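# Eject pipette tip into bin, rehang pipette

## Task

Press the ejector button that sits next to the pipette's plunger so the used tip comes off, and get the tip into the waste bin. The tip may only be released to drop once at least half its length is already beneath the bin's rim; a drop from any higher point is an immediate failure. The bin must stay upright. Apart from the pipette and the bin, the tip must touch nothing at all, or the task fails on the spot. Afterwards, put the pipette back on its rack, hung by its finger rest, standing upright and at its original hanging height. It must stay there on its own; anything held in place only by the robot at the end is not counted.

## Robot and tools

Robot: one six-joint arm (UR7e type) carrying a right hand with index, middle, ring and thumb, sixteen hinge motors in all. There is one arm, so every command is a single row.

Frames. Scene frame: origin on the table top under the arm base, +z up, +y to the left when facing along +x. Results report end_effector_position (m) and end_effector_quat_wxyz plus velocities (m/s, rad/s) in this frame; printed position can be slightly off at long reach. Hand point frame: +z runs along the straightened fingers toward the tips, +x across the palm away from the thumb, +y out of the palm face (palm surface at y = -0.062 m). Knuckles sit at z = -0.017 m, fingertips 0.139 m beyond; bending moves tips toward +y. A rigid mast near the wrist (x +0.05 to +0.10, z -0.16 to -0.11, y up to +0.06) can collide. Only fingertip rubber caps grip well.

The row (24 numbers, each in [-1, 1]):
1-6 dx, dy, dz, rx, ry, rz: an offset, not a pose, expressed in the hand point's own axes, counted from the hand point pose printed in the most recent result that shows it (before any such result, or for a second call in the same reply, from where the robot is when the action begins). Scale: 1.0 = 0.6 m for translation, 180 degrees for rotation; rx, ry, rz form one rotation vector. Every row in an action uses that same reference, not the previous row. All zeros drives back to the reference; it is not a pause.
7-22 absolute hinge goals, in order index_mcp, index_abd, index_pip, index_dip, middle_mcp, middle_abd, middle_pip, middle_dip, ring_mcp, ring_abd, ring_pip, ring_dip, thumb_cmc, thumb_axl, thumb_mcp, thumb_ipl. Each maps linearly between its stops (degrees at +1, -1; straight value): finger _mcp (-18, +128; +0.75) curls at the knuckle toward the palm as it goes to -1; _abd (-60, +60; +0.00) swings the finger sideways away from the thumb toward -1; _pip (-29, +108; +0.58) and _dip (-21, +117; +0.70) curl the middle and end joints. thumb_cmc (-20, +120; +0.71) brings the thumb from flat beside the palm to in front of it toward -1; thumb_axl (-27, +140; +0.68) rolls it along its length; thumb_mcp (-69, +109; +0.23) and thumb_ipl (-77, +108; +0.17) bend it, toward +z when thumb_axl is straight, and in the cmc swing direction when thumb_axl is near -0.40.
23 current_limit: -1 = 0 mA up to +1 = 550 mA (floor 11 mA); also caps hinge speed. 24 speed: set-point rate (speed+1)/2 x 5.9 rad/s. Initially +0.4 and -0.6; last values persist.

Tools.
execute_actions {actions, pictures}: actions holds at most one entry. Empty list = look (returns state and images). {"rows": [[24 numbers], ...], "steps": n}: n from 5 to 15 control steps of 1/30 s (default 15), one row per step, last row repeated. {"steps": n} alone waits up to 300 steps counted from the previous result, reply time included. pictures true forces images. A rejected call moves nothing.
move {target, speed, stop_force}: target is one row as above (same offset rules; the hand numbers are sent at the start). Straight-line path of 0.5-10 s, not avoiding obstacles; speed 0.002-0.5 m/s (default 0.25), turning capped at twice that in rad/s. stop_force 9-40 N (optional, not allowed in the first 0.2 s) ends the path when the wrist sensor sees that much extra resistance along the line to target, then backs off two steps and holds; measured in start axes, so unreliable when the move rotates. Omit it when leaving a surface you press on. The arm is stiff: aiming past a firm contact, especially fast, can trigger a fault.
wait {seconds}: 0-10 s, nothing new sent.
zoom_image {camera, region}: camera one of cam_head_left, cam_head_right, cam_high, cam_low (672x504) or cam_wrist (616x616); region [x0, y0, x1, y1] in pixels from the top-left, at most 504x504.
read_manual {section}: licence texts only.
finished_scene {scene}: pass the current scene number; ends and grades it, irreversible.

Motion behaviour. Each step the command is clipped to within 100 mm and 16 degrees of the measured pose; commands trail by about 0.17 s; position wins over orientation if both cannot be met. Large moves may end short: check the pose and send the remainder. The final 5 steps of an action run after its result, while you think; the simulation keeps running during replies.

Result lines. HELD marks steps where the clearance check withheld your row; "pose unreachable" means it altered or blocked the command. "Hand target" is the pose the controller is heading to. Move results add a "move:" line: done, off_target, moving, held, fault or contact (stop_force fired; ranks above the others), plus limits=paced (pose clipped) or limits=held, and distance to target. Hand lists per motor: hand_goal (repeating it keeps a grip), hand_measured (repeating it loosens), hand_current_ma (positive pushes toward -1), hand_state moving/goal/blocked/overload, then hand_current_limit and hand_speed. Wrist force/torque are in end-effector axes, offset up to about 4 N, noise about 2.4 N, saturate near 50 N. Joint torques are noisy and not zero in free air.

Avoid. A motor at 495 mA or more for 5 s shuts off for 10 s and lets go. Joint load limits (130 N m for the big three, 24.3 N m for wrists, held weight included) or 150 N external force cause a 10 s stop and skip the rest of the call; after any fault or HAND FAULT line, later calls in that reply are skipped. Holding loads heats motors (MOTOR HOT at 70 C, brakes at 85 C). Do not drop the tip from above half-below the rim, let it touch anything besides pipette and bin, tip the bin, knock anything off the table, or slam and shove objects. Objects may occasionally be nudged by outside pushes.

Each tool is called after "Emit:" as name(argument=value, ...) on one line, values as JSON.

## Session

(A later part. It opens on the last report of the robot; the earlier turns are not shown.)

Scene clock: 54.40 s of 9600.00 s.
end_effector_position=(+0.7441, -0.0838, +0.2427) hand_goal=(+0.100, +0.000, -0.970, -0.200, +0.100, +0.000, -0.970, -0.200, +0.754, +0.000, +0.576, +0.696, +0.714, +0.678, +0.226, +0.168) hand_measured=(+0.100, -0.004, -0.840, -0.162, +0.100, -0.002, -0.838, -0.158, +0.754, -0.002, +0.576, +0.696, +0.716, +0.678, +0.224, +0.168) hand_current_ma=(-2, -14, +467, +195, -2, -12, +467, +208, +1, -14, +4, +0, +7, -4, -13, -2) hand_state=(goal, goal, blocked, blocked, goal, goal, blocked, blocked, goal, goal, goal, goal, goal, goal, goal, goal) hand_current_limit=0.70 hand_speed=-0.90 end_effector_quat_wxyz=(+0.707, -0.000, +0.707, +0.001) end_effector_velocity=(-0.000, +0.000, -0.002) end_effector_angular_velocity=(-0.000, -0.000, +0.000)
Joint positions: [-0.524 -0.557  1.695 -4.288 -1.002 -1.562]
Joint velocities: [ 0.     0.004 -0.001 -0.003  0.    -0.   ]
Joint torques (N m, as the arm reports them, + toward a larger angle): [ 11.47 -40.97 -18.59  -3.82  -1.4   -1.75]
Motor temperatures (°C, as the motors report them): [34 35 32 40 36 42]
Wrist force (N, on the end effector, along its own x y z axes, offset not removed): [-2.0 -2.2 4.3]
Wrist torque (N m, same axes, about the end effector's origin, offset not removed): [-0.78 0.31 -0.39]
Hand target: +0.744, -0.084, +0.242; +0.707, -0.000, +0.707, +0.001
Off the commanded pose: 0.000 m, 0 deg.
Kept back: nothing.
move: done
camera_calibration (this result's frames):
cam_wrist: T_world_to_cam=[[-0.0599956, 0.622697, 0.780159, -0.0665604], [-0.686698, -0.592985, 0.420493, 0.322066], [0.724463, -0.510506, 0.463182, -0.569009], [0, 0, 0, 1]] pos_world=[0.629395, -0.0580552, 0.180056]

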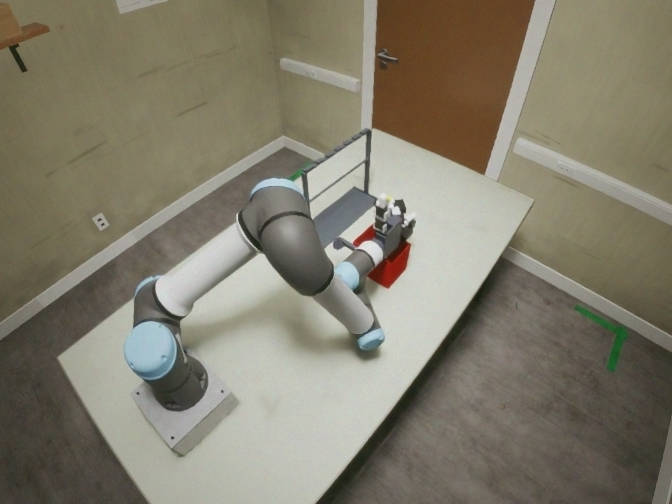

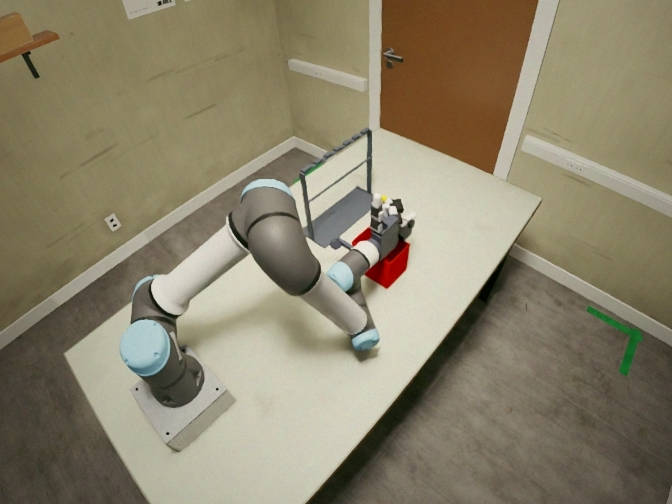

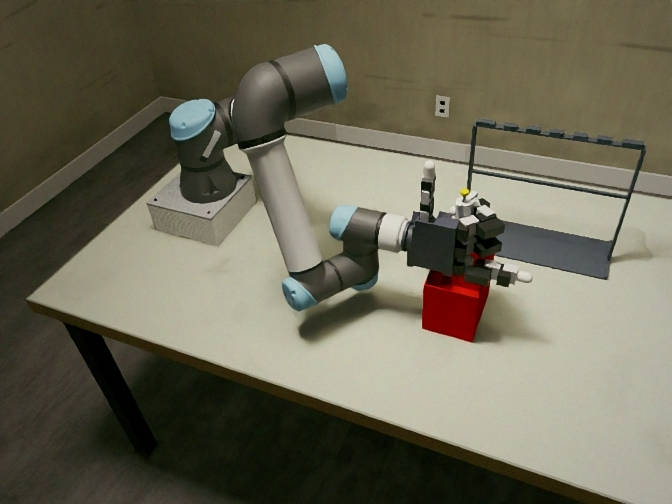

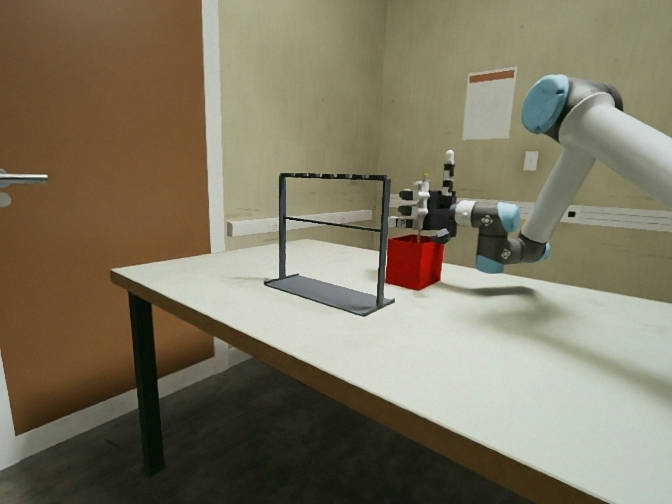

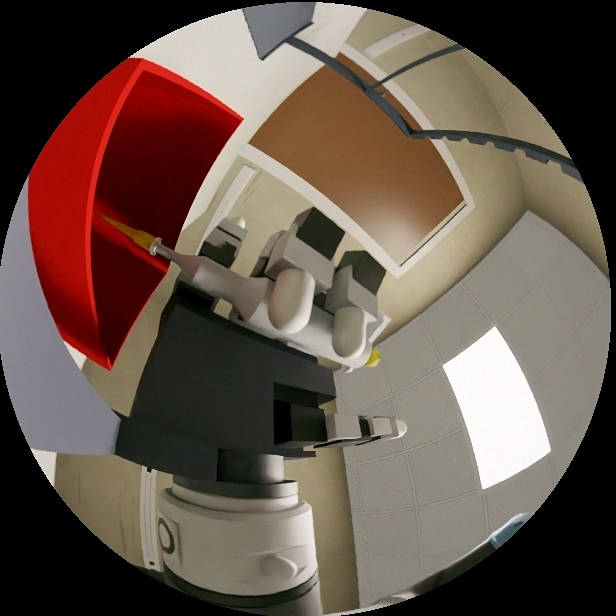

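Emit:
move(target=[0, 0, 0, 0, 0, 0, 0.1, 0, -0.97, -0.2, 0.1, 0, -0.97, -0.2, 0.754, 0, 0.576, 0.696, 0.66, 0.678, 0.093, -0.697, 0.7, -0.6], speed=0.01)

Emit:
zoom_image(camera="cam_high", region=[410, 160, 510, 240])

Emit:
zoom_image(camera="cam_low", region=[395, 155, 465, 215])

Emit:
zoom_image(camera="cam_head_left", region=[360, 180, 420, 235])

Scene clock: 57.60 s of 9600.00 s.
end_effector_position=(+0.7441, -0.0838, +0.2427) hand_goal=(+0.100, +0.000, -0.970, -0.200, +0.100, +0.000, -0.970, -0.200, +0.754, +0.000, +0.576, +0.696, +0.660, +0.678, +0.094, -0.696) hand_measured=(+0.100, -0.004, -0.840, -0.162, +0.100, -0.002, -0.838, -0.158, +0.754, -0.002, +0.576, +0.696, +0.664, +0.680, +0.094, -0.692) hand_current_ma=(-2, -14, +468, +195, -2, -12, +468, +208, +1, -14, +4, +0, +23, +12, -1, +22) hand_state=(goal, goal, blocked, blocked, goal, goal, blocked, blocked, goal, goal, goal, goal, goal, goal, goal, goal) hand_current_limit=0.70 hand_speed=-0.60 end_effector_quat_wxyz=(+0.707, -0.000, +0.707, +0.001) end_effector_velocity=(-0.000, -0.000, -0.000) end_effector_angular_velocity=(+0.000, +0.000, +0.000)
Joint positions: [-0.524 -0.557  1.695 -4.288 -1.002 -1.562]
Joint velocities: [-0.001 -0.     0.     0.     0.001  0.   ]
Joint torques (N m, as the arm reports them, + toward a larger angle): [  9.88 -59.3    0.27  -0.21  -1.27  -0.69]
Motor temperatures (°C, as the motors report them): [34 35 32 40 36 42]
Wrist force (N, on the end effector, along its own x y z axes, offset not removed): [-1.3 -1.7 2.5]
Wrist torque (N m, same axes, about the end effector's origin, offset not removed): [-0.32 0.24 -0.50]
Hand target: +0.744, -0.084, +0.243; +0.707, -0.000, +0.707, +0.001
Off the commanded pose: 0.000 m, 0 deg.
Kept back: nothing.
move: done
camera_calibration (this result's frames):
cam_wrist: T_world_to_cam=[[-0.0599961, 0.622697, 0.780159, -0.0665615], [-0.686698, -0.592985, 0.420493, 0.322068], [0.724463, -0.510506, 0.463182, -0.569008], [0, 0, 0, 1]] pos_world=[0.629395, -0.058053, 0.180056]

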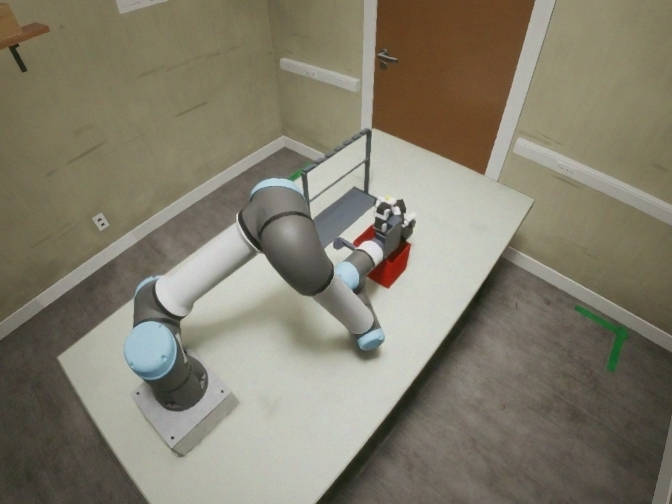

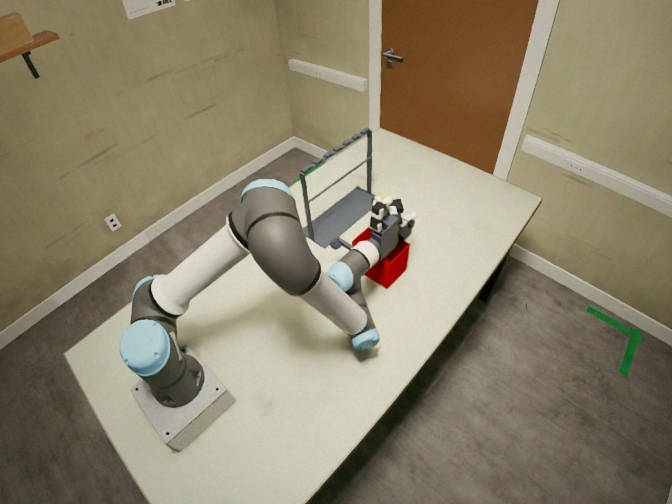

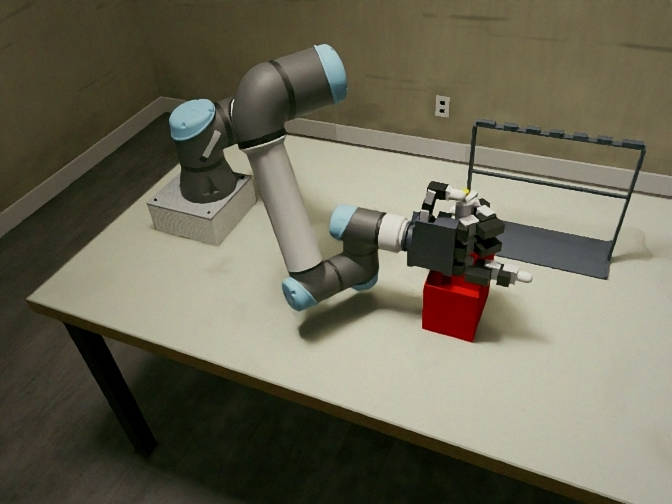

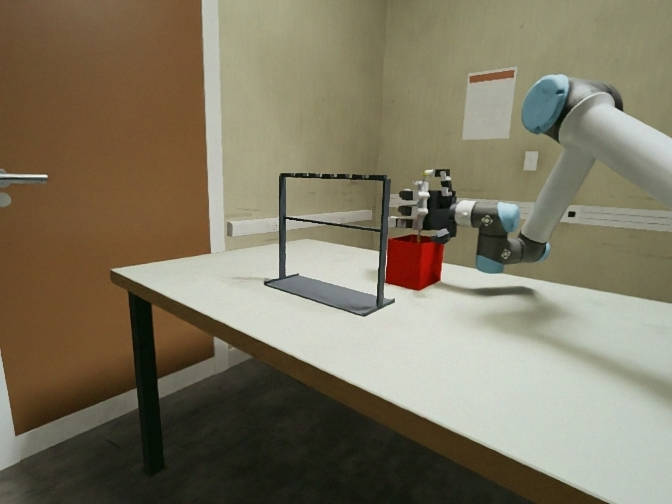

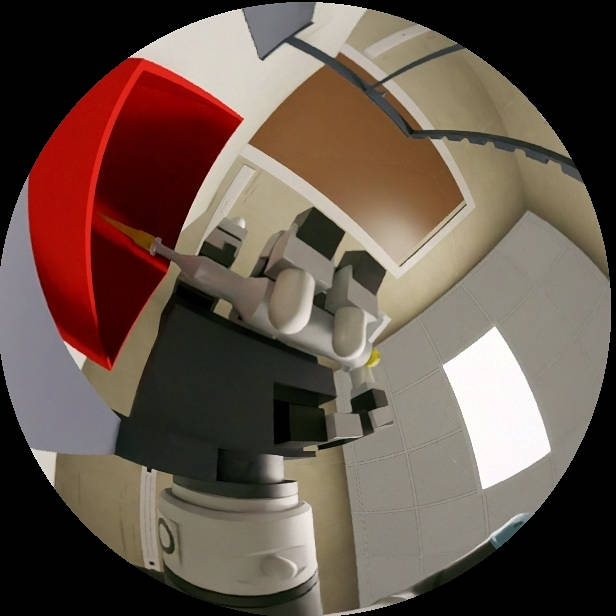

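Region (410, 160, 510, 240) of cam_high's 672x504 image, scaled by 5.040, with more detail than that image has; it fills the top 403 rows of this view, and the rest is white.

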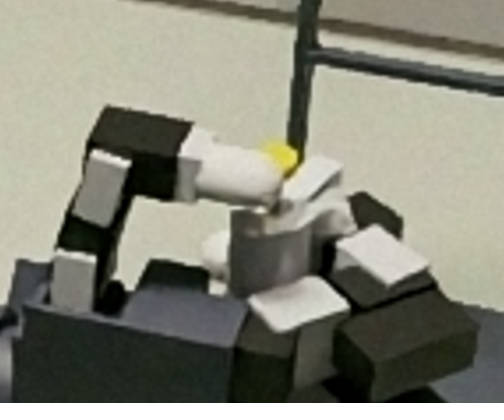

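Region (395, 155, 465, 215) of cam_low's 672x504 image, scaled by 7.200, with more detail than that image has; it fills the top 432 rows of this view, and the rest is white.

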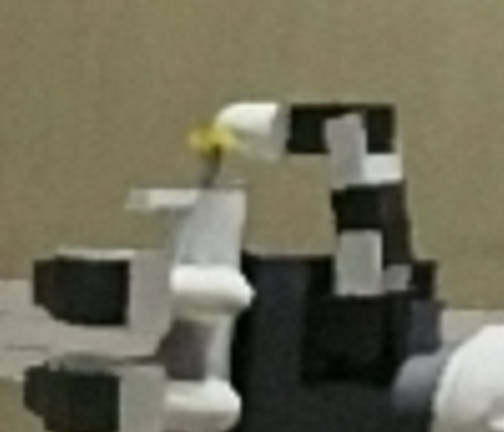

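Region (360, 180, 420, 235) of cam_head_left's 672x504 image, scaled by 8.400, with more detail than that image has; it fills the top 462 rows of this view, and the rest is white.

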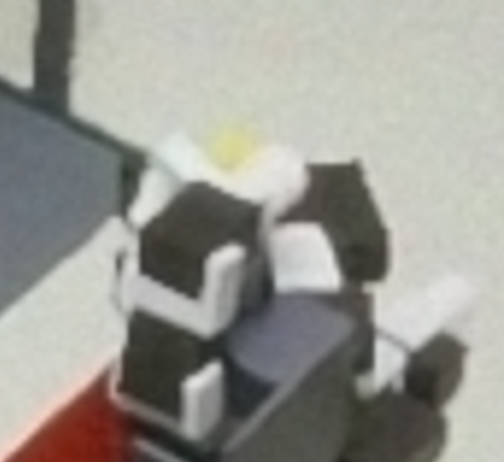

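Emit:
move(target=[0, 0, 0, 0, 0, 0, 0.1, 0, -0.97, -0.2, 0.1, 0, -0.97, -0.2, 0.754, 0, 0.576, 0.696, 0.66, 0.678, 0.02, -0.89, 0.78, -0.85], speed=0.01)

Emit:
zoom_image(camera="cam_high", region=[410, 160, 510, 240])

Emit:
zoom_image(camera="cam_low", region=[395, 155, 465, 215])

Scene clock: 58.67 s of 9600.00 s.
end_effector_position=(+0.7441, -0.0838, +0.2427) hand_goal=(+0.100, +0.000, -0.970, -0.200, +0.100, +0.000, -0.970, -0.200, +0.754, +0.000, +0.576, +0.696, +0.660, +0.678, +0.020, -0.890) hand_measured=(+0.096, +0.008, -0.846, -0.162, +0.104, +0.008, -0.838, -0.158, +0.754, -0.002, +0.576, +0.696, +0.670, +0.688, +0.054, -0.788) hand_current_ma=(-21, +35, +489, +195, +27, +33, +489, +208, +1, -14, +4, +0, +48, +58, +236, +487) hand_state=(goal, goal, blocked, blocked, goal, goal, blocked, blocked, goal, goal, goal, goal, goal, goal, blocked, blocked) hand_current_limit=0.78 hand_speed=-0.85 end_effector_quat_wxyz=(+0.707, -0.000, +0.707, +0.001) end_effector_velocity=(+0.000, -0.000, +0.001) end_effector_angular_velocity=(-0.001, -0.001, -0.000)
Joint positions: [-0.524 -0.557  1.695 -4.288 -1.002 -1.562]
Joint velocities: [-0.    -0.    -0.001  0.     0.     0.   ]
Joint torques (N m, as the arm reports them, + toward a larger angle): [  8.9  -59.25   0.32  -0.35  -1.2   -0.61]
Motor temperatures (°C, as the motors report them): [34 35 32 40 36 42]
Wrist force (N, on the end effector, along its own x y z axes, offset not removed): [-2.1 -3.8 1.8]
Wrist torque (N m, same axes, about the end effector's origin, offset not removed): [-0.76 0.35 -0.68]
Hand target: +0.744, -0.084, +0.243; +0.707, -0.000, +0.707, +0.001
Off the commanded pose: 0.000 m, 0 deg.
Kept back: nothing.
move: done
camera_calibration (this result's frames):
cam_wrist: T_world_to_cam=[[-0.0599949, 0.622697, 0.78016, -0.0665624], [-0.686698, -0.592986, 0.420493, 0.322067], [0.724463, -0.510506, 0.463181, -0.569009], [0, 0, 0, 1]] pos_world=[0.629395, -0.058053, 0.180056]

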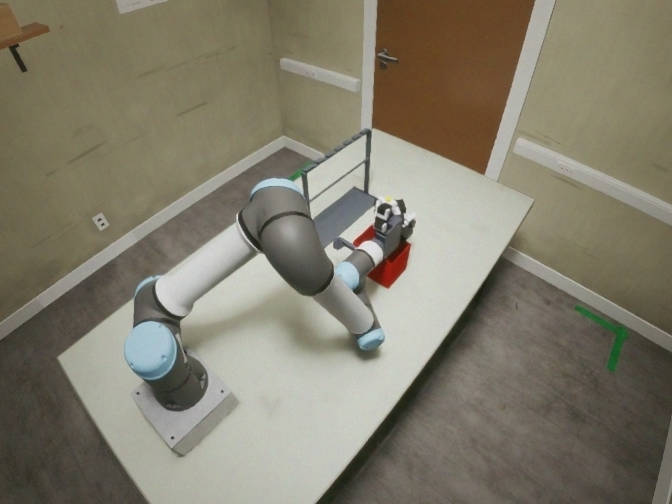

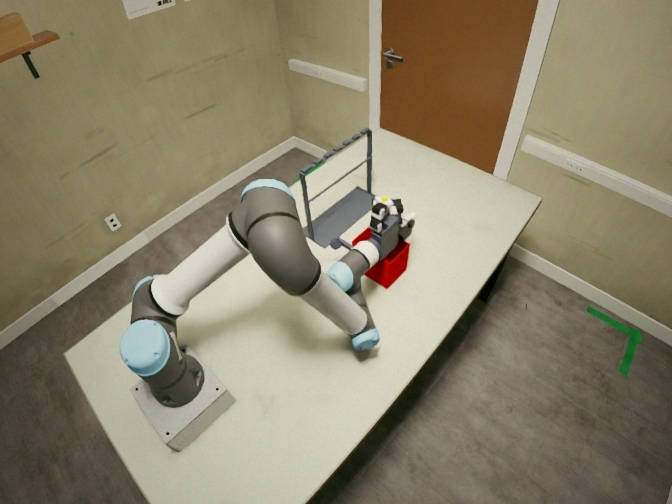

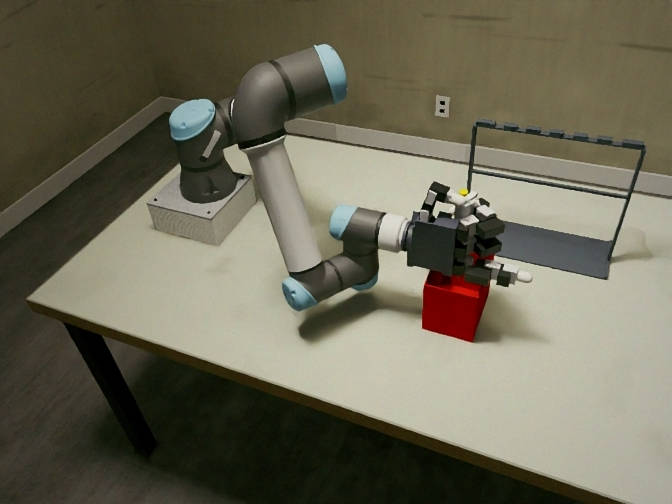

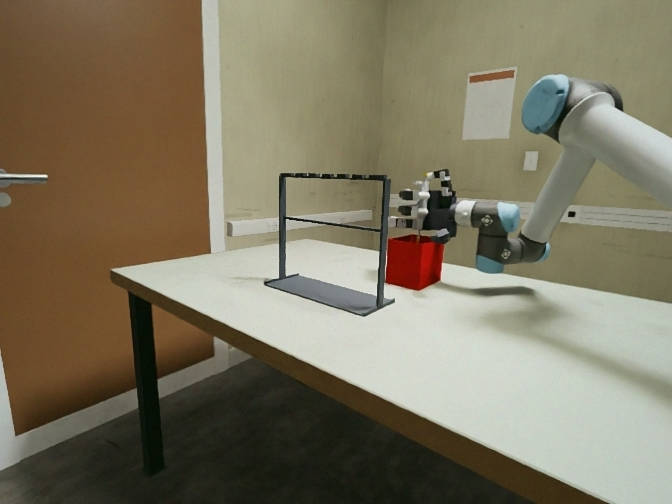

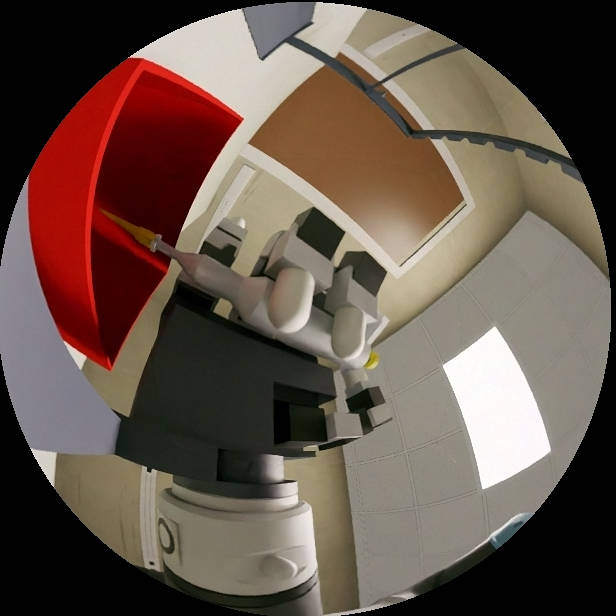

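Region (410, 160, 510, 240) of cam_high's 672x504 image, scaled by 5.040, with more detail than that image has; it fills the top 403 rows of this view, and the rest is white.

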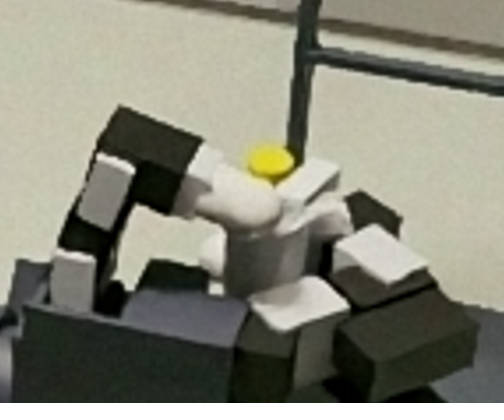

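Region (395, 155, 465, 215) of cam_low's 672x504 image, scaled by 7.200, with more detail than that image has; it fills the top 432 rows of this view, and the rest is white.

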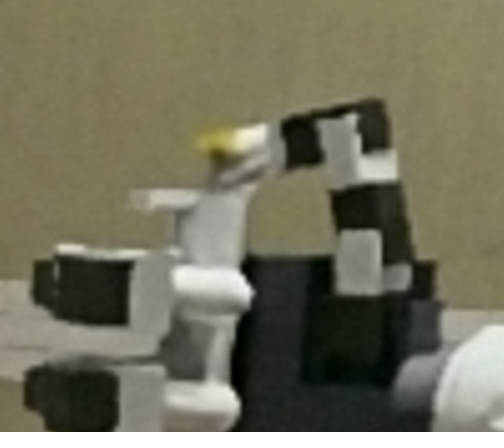

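Emit:
execute_actions(actions=[])

Scene clock: 59.53 s of 9600.00 s.
end_effector_position=(+0.7441, -0.0838, +0.2427) hand_goal=(+0.100, +0.000, -0.970, -0.200, +0.100, +0.000, -0.970, -0.200, +0.754, +0.000, +0.576, +0.696, +0.660, +0.678, +0.020, -0.890) hand_measured=(+0.096, +0.008, -0.846, -0.162, +0.106, +0.008, -0.838, -0.158, +0.754, -0.002, +0.576, +0.696, +0.670, +0.688, +0.054, -0.788) hand_current_ma=(-21, +35, +490, +195, +27, +33, +489, +208, +1, -14, +4, +0, +48, +58, +238, +489) hand_state=(goal, goal, blocked, blocked, goal, goal, blocked, blocked, goal, goal, goal, goal, goal, goal, blocked, blocked) hand_current_limit=0.78 hand_speed=-0.85 end_effector_quat_wxyz=(+0.707, -0.000, +0.707, +0.001) end_effector_velocity=(-0.000, -0.001, +0.000) end_effector_angular_velocity=(-0.000, +0.000, -0.001)
Joint positions: [-0.524 -0.557  1.695 -4.288 -1.002 -1.562]
Joint velocities: [-0.001 -0.     0.     0.    -0.    -0.   ]
Joint torques (N m, as the arm reports them, + toward a larger angle): [  8.69 -59.01   1.15  -0.28  -1.05  -0.65]
Motor temperatures (°C, as the motors report them): [34 35 32 40 36 42]
Wrist force (N, on the end effector, along its own x y z axes, offset not removed): [0.8 -4.1 0.0]
Wrist torque (N m, same axes, about the end effector's origin, offset not removed): [-0.67 -0.12 -0.33]
Hand target: +0.744, -0.084, +0.243; +0.707, -0.000, +0.707, +0.001
Off the commanded pose: 0.000 m, 0 deg.
Kept back: nothing.
Steps of this call (steps 1 to 26: nothing new was sent). Readings (end_effector_position | what the end effector reports):
1: (+0.7441, -0.0838, +0.2427) | hand_goal=(+0.100, +0.000, -0.970, -0.200, +0.100, +0.000, -0.970, -0.200, +0.754, +0.000, +0.576, +0.696, +0.660, +0.678, +0.020, -0.890) hand_measured=(+0.096, +0.008, -0.846, -0.162, +0.104, +0.008, -0.838, -0.158, +0.754, -0.002, +0.576, +0.696, +0.670, +0.688, +0.054, -0.788) hand_current_ma=(-21, +35, +489, +195, +27, +33, +489, +208, +1, -14, +4, +0, +48, +58, +237, +488) hand_state=(goal, goal, blocked, blocked, goal, goal, blocked, blocked, goal, goal, goal, goal, goal, goal, blocked, blocked) hand_current_limit=0.78 hand_speed=-0.85
2: (+0.7441, -0.0838, +0.2427) | hand_goal=(+0.100, +0.000, -0.970, -0.200, +0.100, +0.000, -0.970, -0.200, +0.754, +0.000, +0.576, +0.696, +0.660, +0.678, +0.020, -0.890) hand_measured=(+0.096, +0.008, -0.846, -0.162, +0.106, +0.008, -0.838, -0.158, +0.754, -0.002, +0.576, +0.696, +0.670, +0.688, +0.054, -0.788) hand_current_ma=(-21, +35, +489, +195, +27, +33, +489, +208, +1, -14, +4, +0, +48, +58, +237, +488) hand_state=(goal, goal, blocked, blocked, goal, goal, blocked, blocked, goal, goal, goal, goal, goal, goal, blocked, blocked) hand_current_limit=0.78 hand_speed=-0.85
4: (+0.7441, -0.0838, +0.2427) | hand_goal=(+0.100, +0.000, -0.970, -0.200, +0.100, +0.000, -0.970, -0.200, +0.754, +0.000, +0.576, +0.696, +0.660, +0.678, +0.020, -0.890) hand_measured=(+0.096, +0.008, -0.846, -0.162, +0.106, +0.008, -0.838, -0.158, +0.754, -0.002, +0.576, +0.696, +0.670, +0.688, +0.054, -0.788) hand_current_ma=(-21, +35, +489, +195, +27, +33, +489, +208, +1, -14, +4, +0, +48, +58, +237, +489) hand_state=(goal, goal, blocked, blocked, goal, goal, blocked, blocked, goal, goal, goal, goal, goal, goal, blocked, blocked) hand_current_limit=0.78 hand_speed=-0.85
8: (+0.7441, -0.0838, +0.2427) | hand_goal=(+0.100, +0.000, -0.970, -0.200, +0.100, +0.000, -0.970, -0.200, +0.754, +0.000, +0.576, +0.696, +0.660, +0.678, +0.020, -0.890) hand_measured=(+0.096, +0.008, -0.846, -0.162, +0.106, +0.008, -0.838, -0.158, +0.754, -0.002, +0.576, +0.696, +0.670, +0.688, +0.054, -0.788) hand_current_ma=(-21, +35, +489, +195, +27, +33, +489, +208, +1, -14, +4, +0, +48, +58, +238, +489) hand_state=(goal, goal, blocked, blocked, goal, goal, blocked, blocked, goal, goal, goal, goal, goal, goal, blocked, blocked) hand_current_limit=0.78 hand_speed=-0.85
26: the state above
camera_calibration (this result's frames):
cam_wrist: T_world_to_cam=[[-0.059995, 0.622697, 0.78016, -0.0665623], [-0.686698, -0.592986, 0.420493, 0.322068], [0.724463, -0.510506, 0.463181, -0.569008], [0, 0, 0, 1]] pos_world=[0.629395, -0.0580529, 0.180056]

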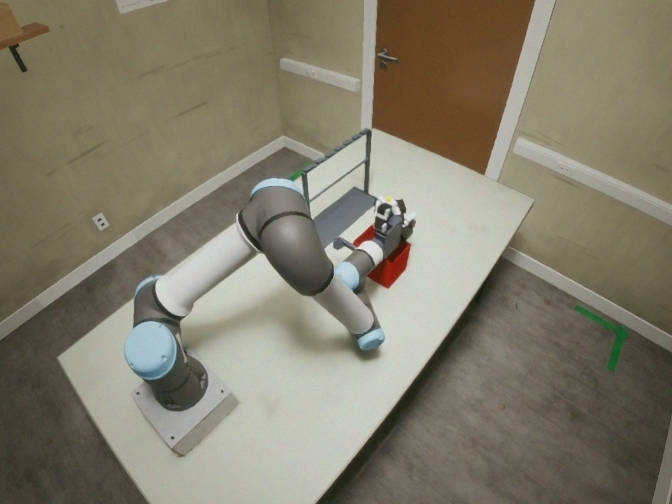

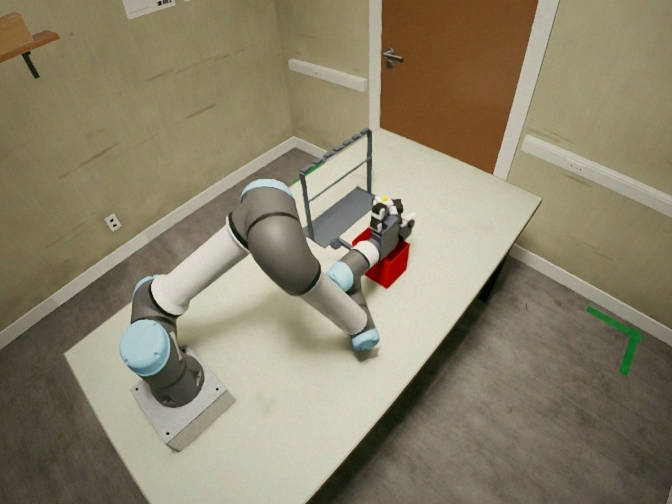

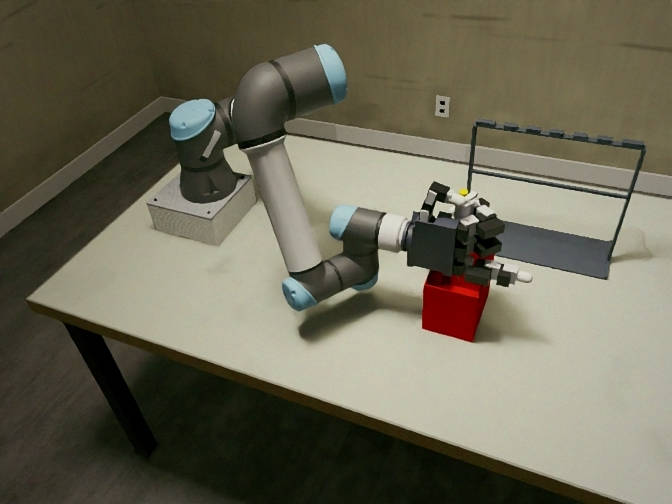

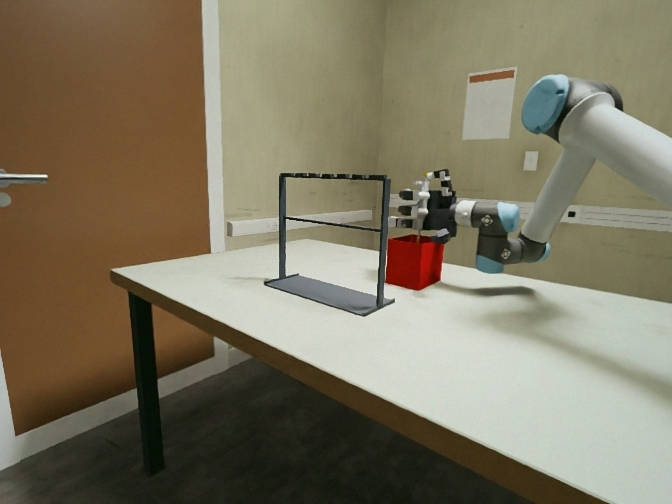

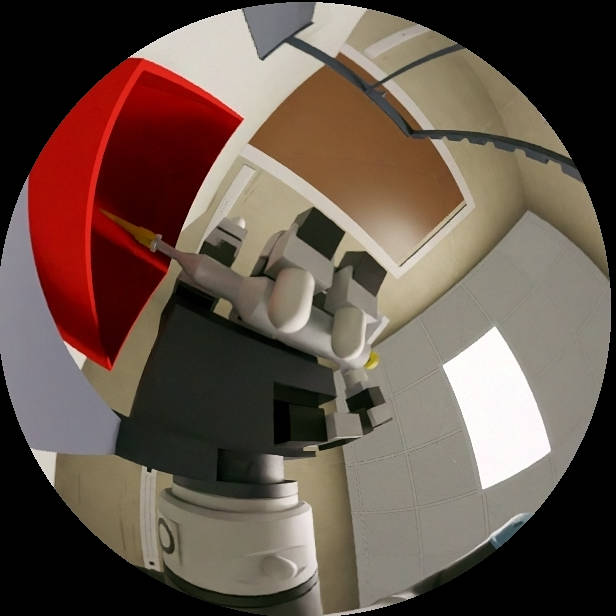

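Emit:
zoom_image(camera="cam_high", region=[410, 170, 530, 260])

Emit:
zoom_image(camera="cam_head_left", region=[350, 180, 430, 240])

Emit:
zoom_image(camera="cam_low", region=[380, 160, 470, 230])

Region (410, 170, 530, 260) of cam_high's 672x504 image, scaled by 4.200, with more detail than that image has; it fills the top 378 rows of this view, and the rest is white.

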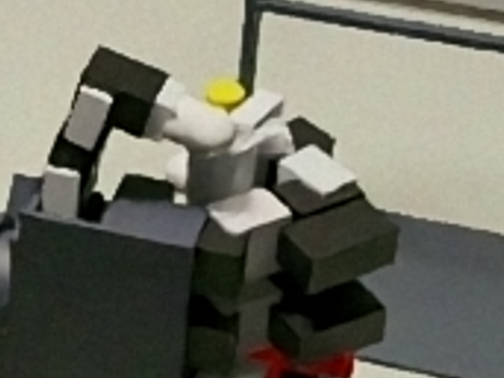

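Region (350, 180, 430, 240) of cam_head_left's 672x504 image, scaled by 6.300, with more detail than that image has; it fills the top 378 rows of this view, and the rest is white.

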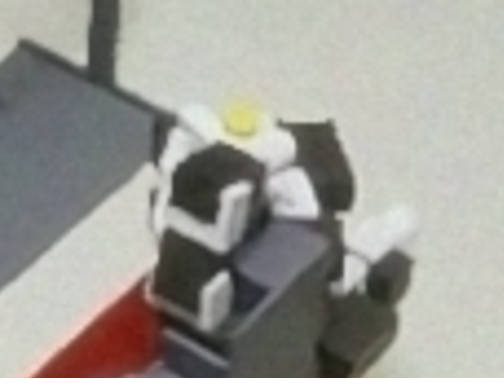

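Region (380, 160, 470, 230) of cam_low's 672x504 image, scaled by 5.600, with more detail than that image has.

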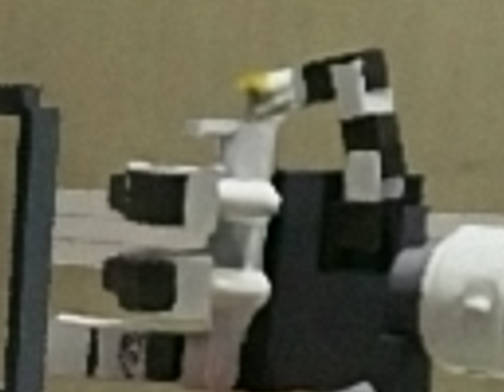

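Emit:
zoom_image(camera="cam_low", region=[408, 166, 448, 196])

Emit:
zoom_image(camera="cam_high", region=[440, 182, 490, 222])

Emit:
zoom_image(camera="cam_wrist", region=[310, 310, 410, 430])

Region (408, 166, 448, 196) of cam_low's 672x504 image, scaled by 12.600, with more detail than that image has; it fills the top 378 rows of this view, and the rest is white.

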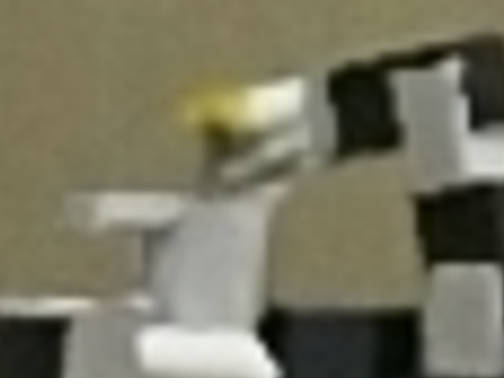

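Region (440, 182, 490, 222) of cam_high's 672x504 image, scaled by 10.080, with more detail than that image has; it fills the top 403 rows of this view, and the rest is white.

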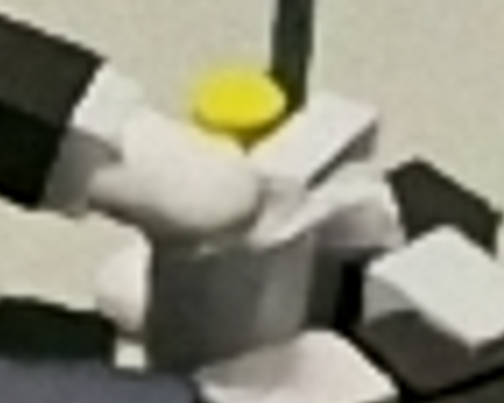

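Region (310, 310, 410, 430) of cam_wrist's 616x616 image, scaled by 4.200, with more detail than that image has.

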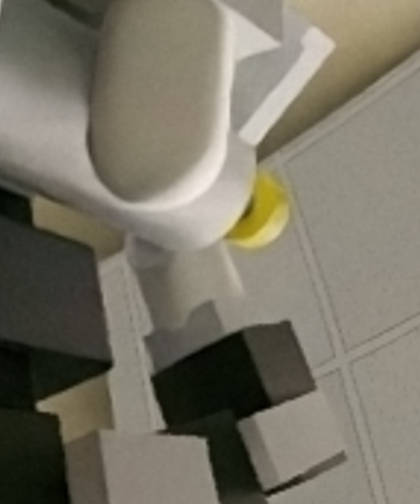

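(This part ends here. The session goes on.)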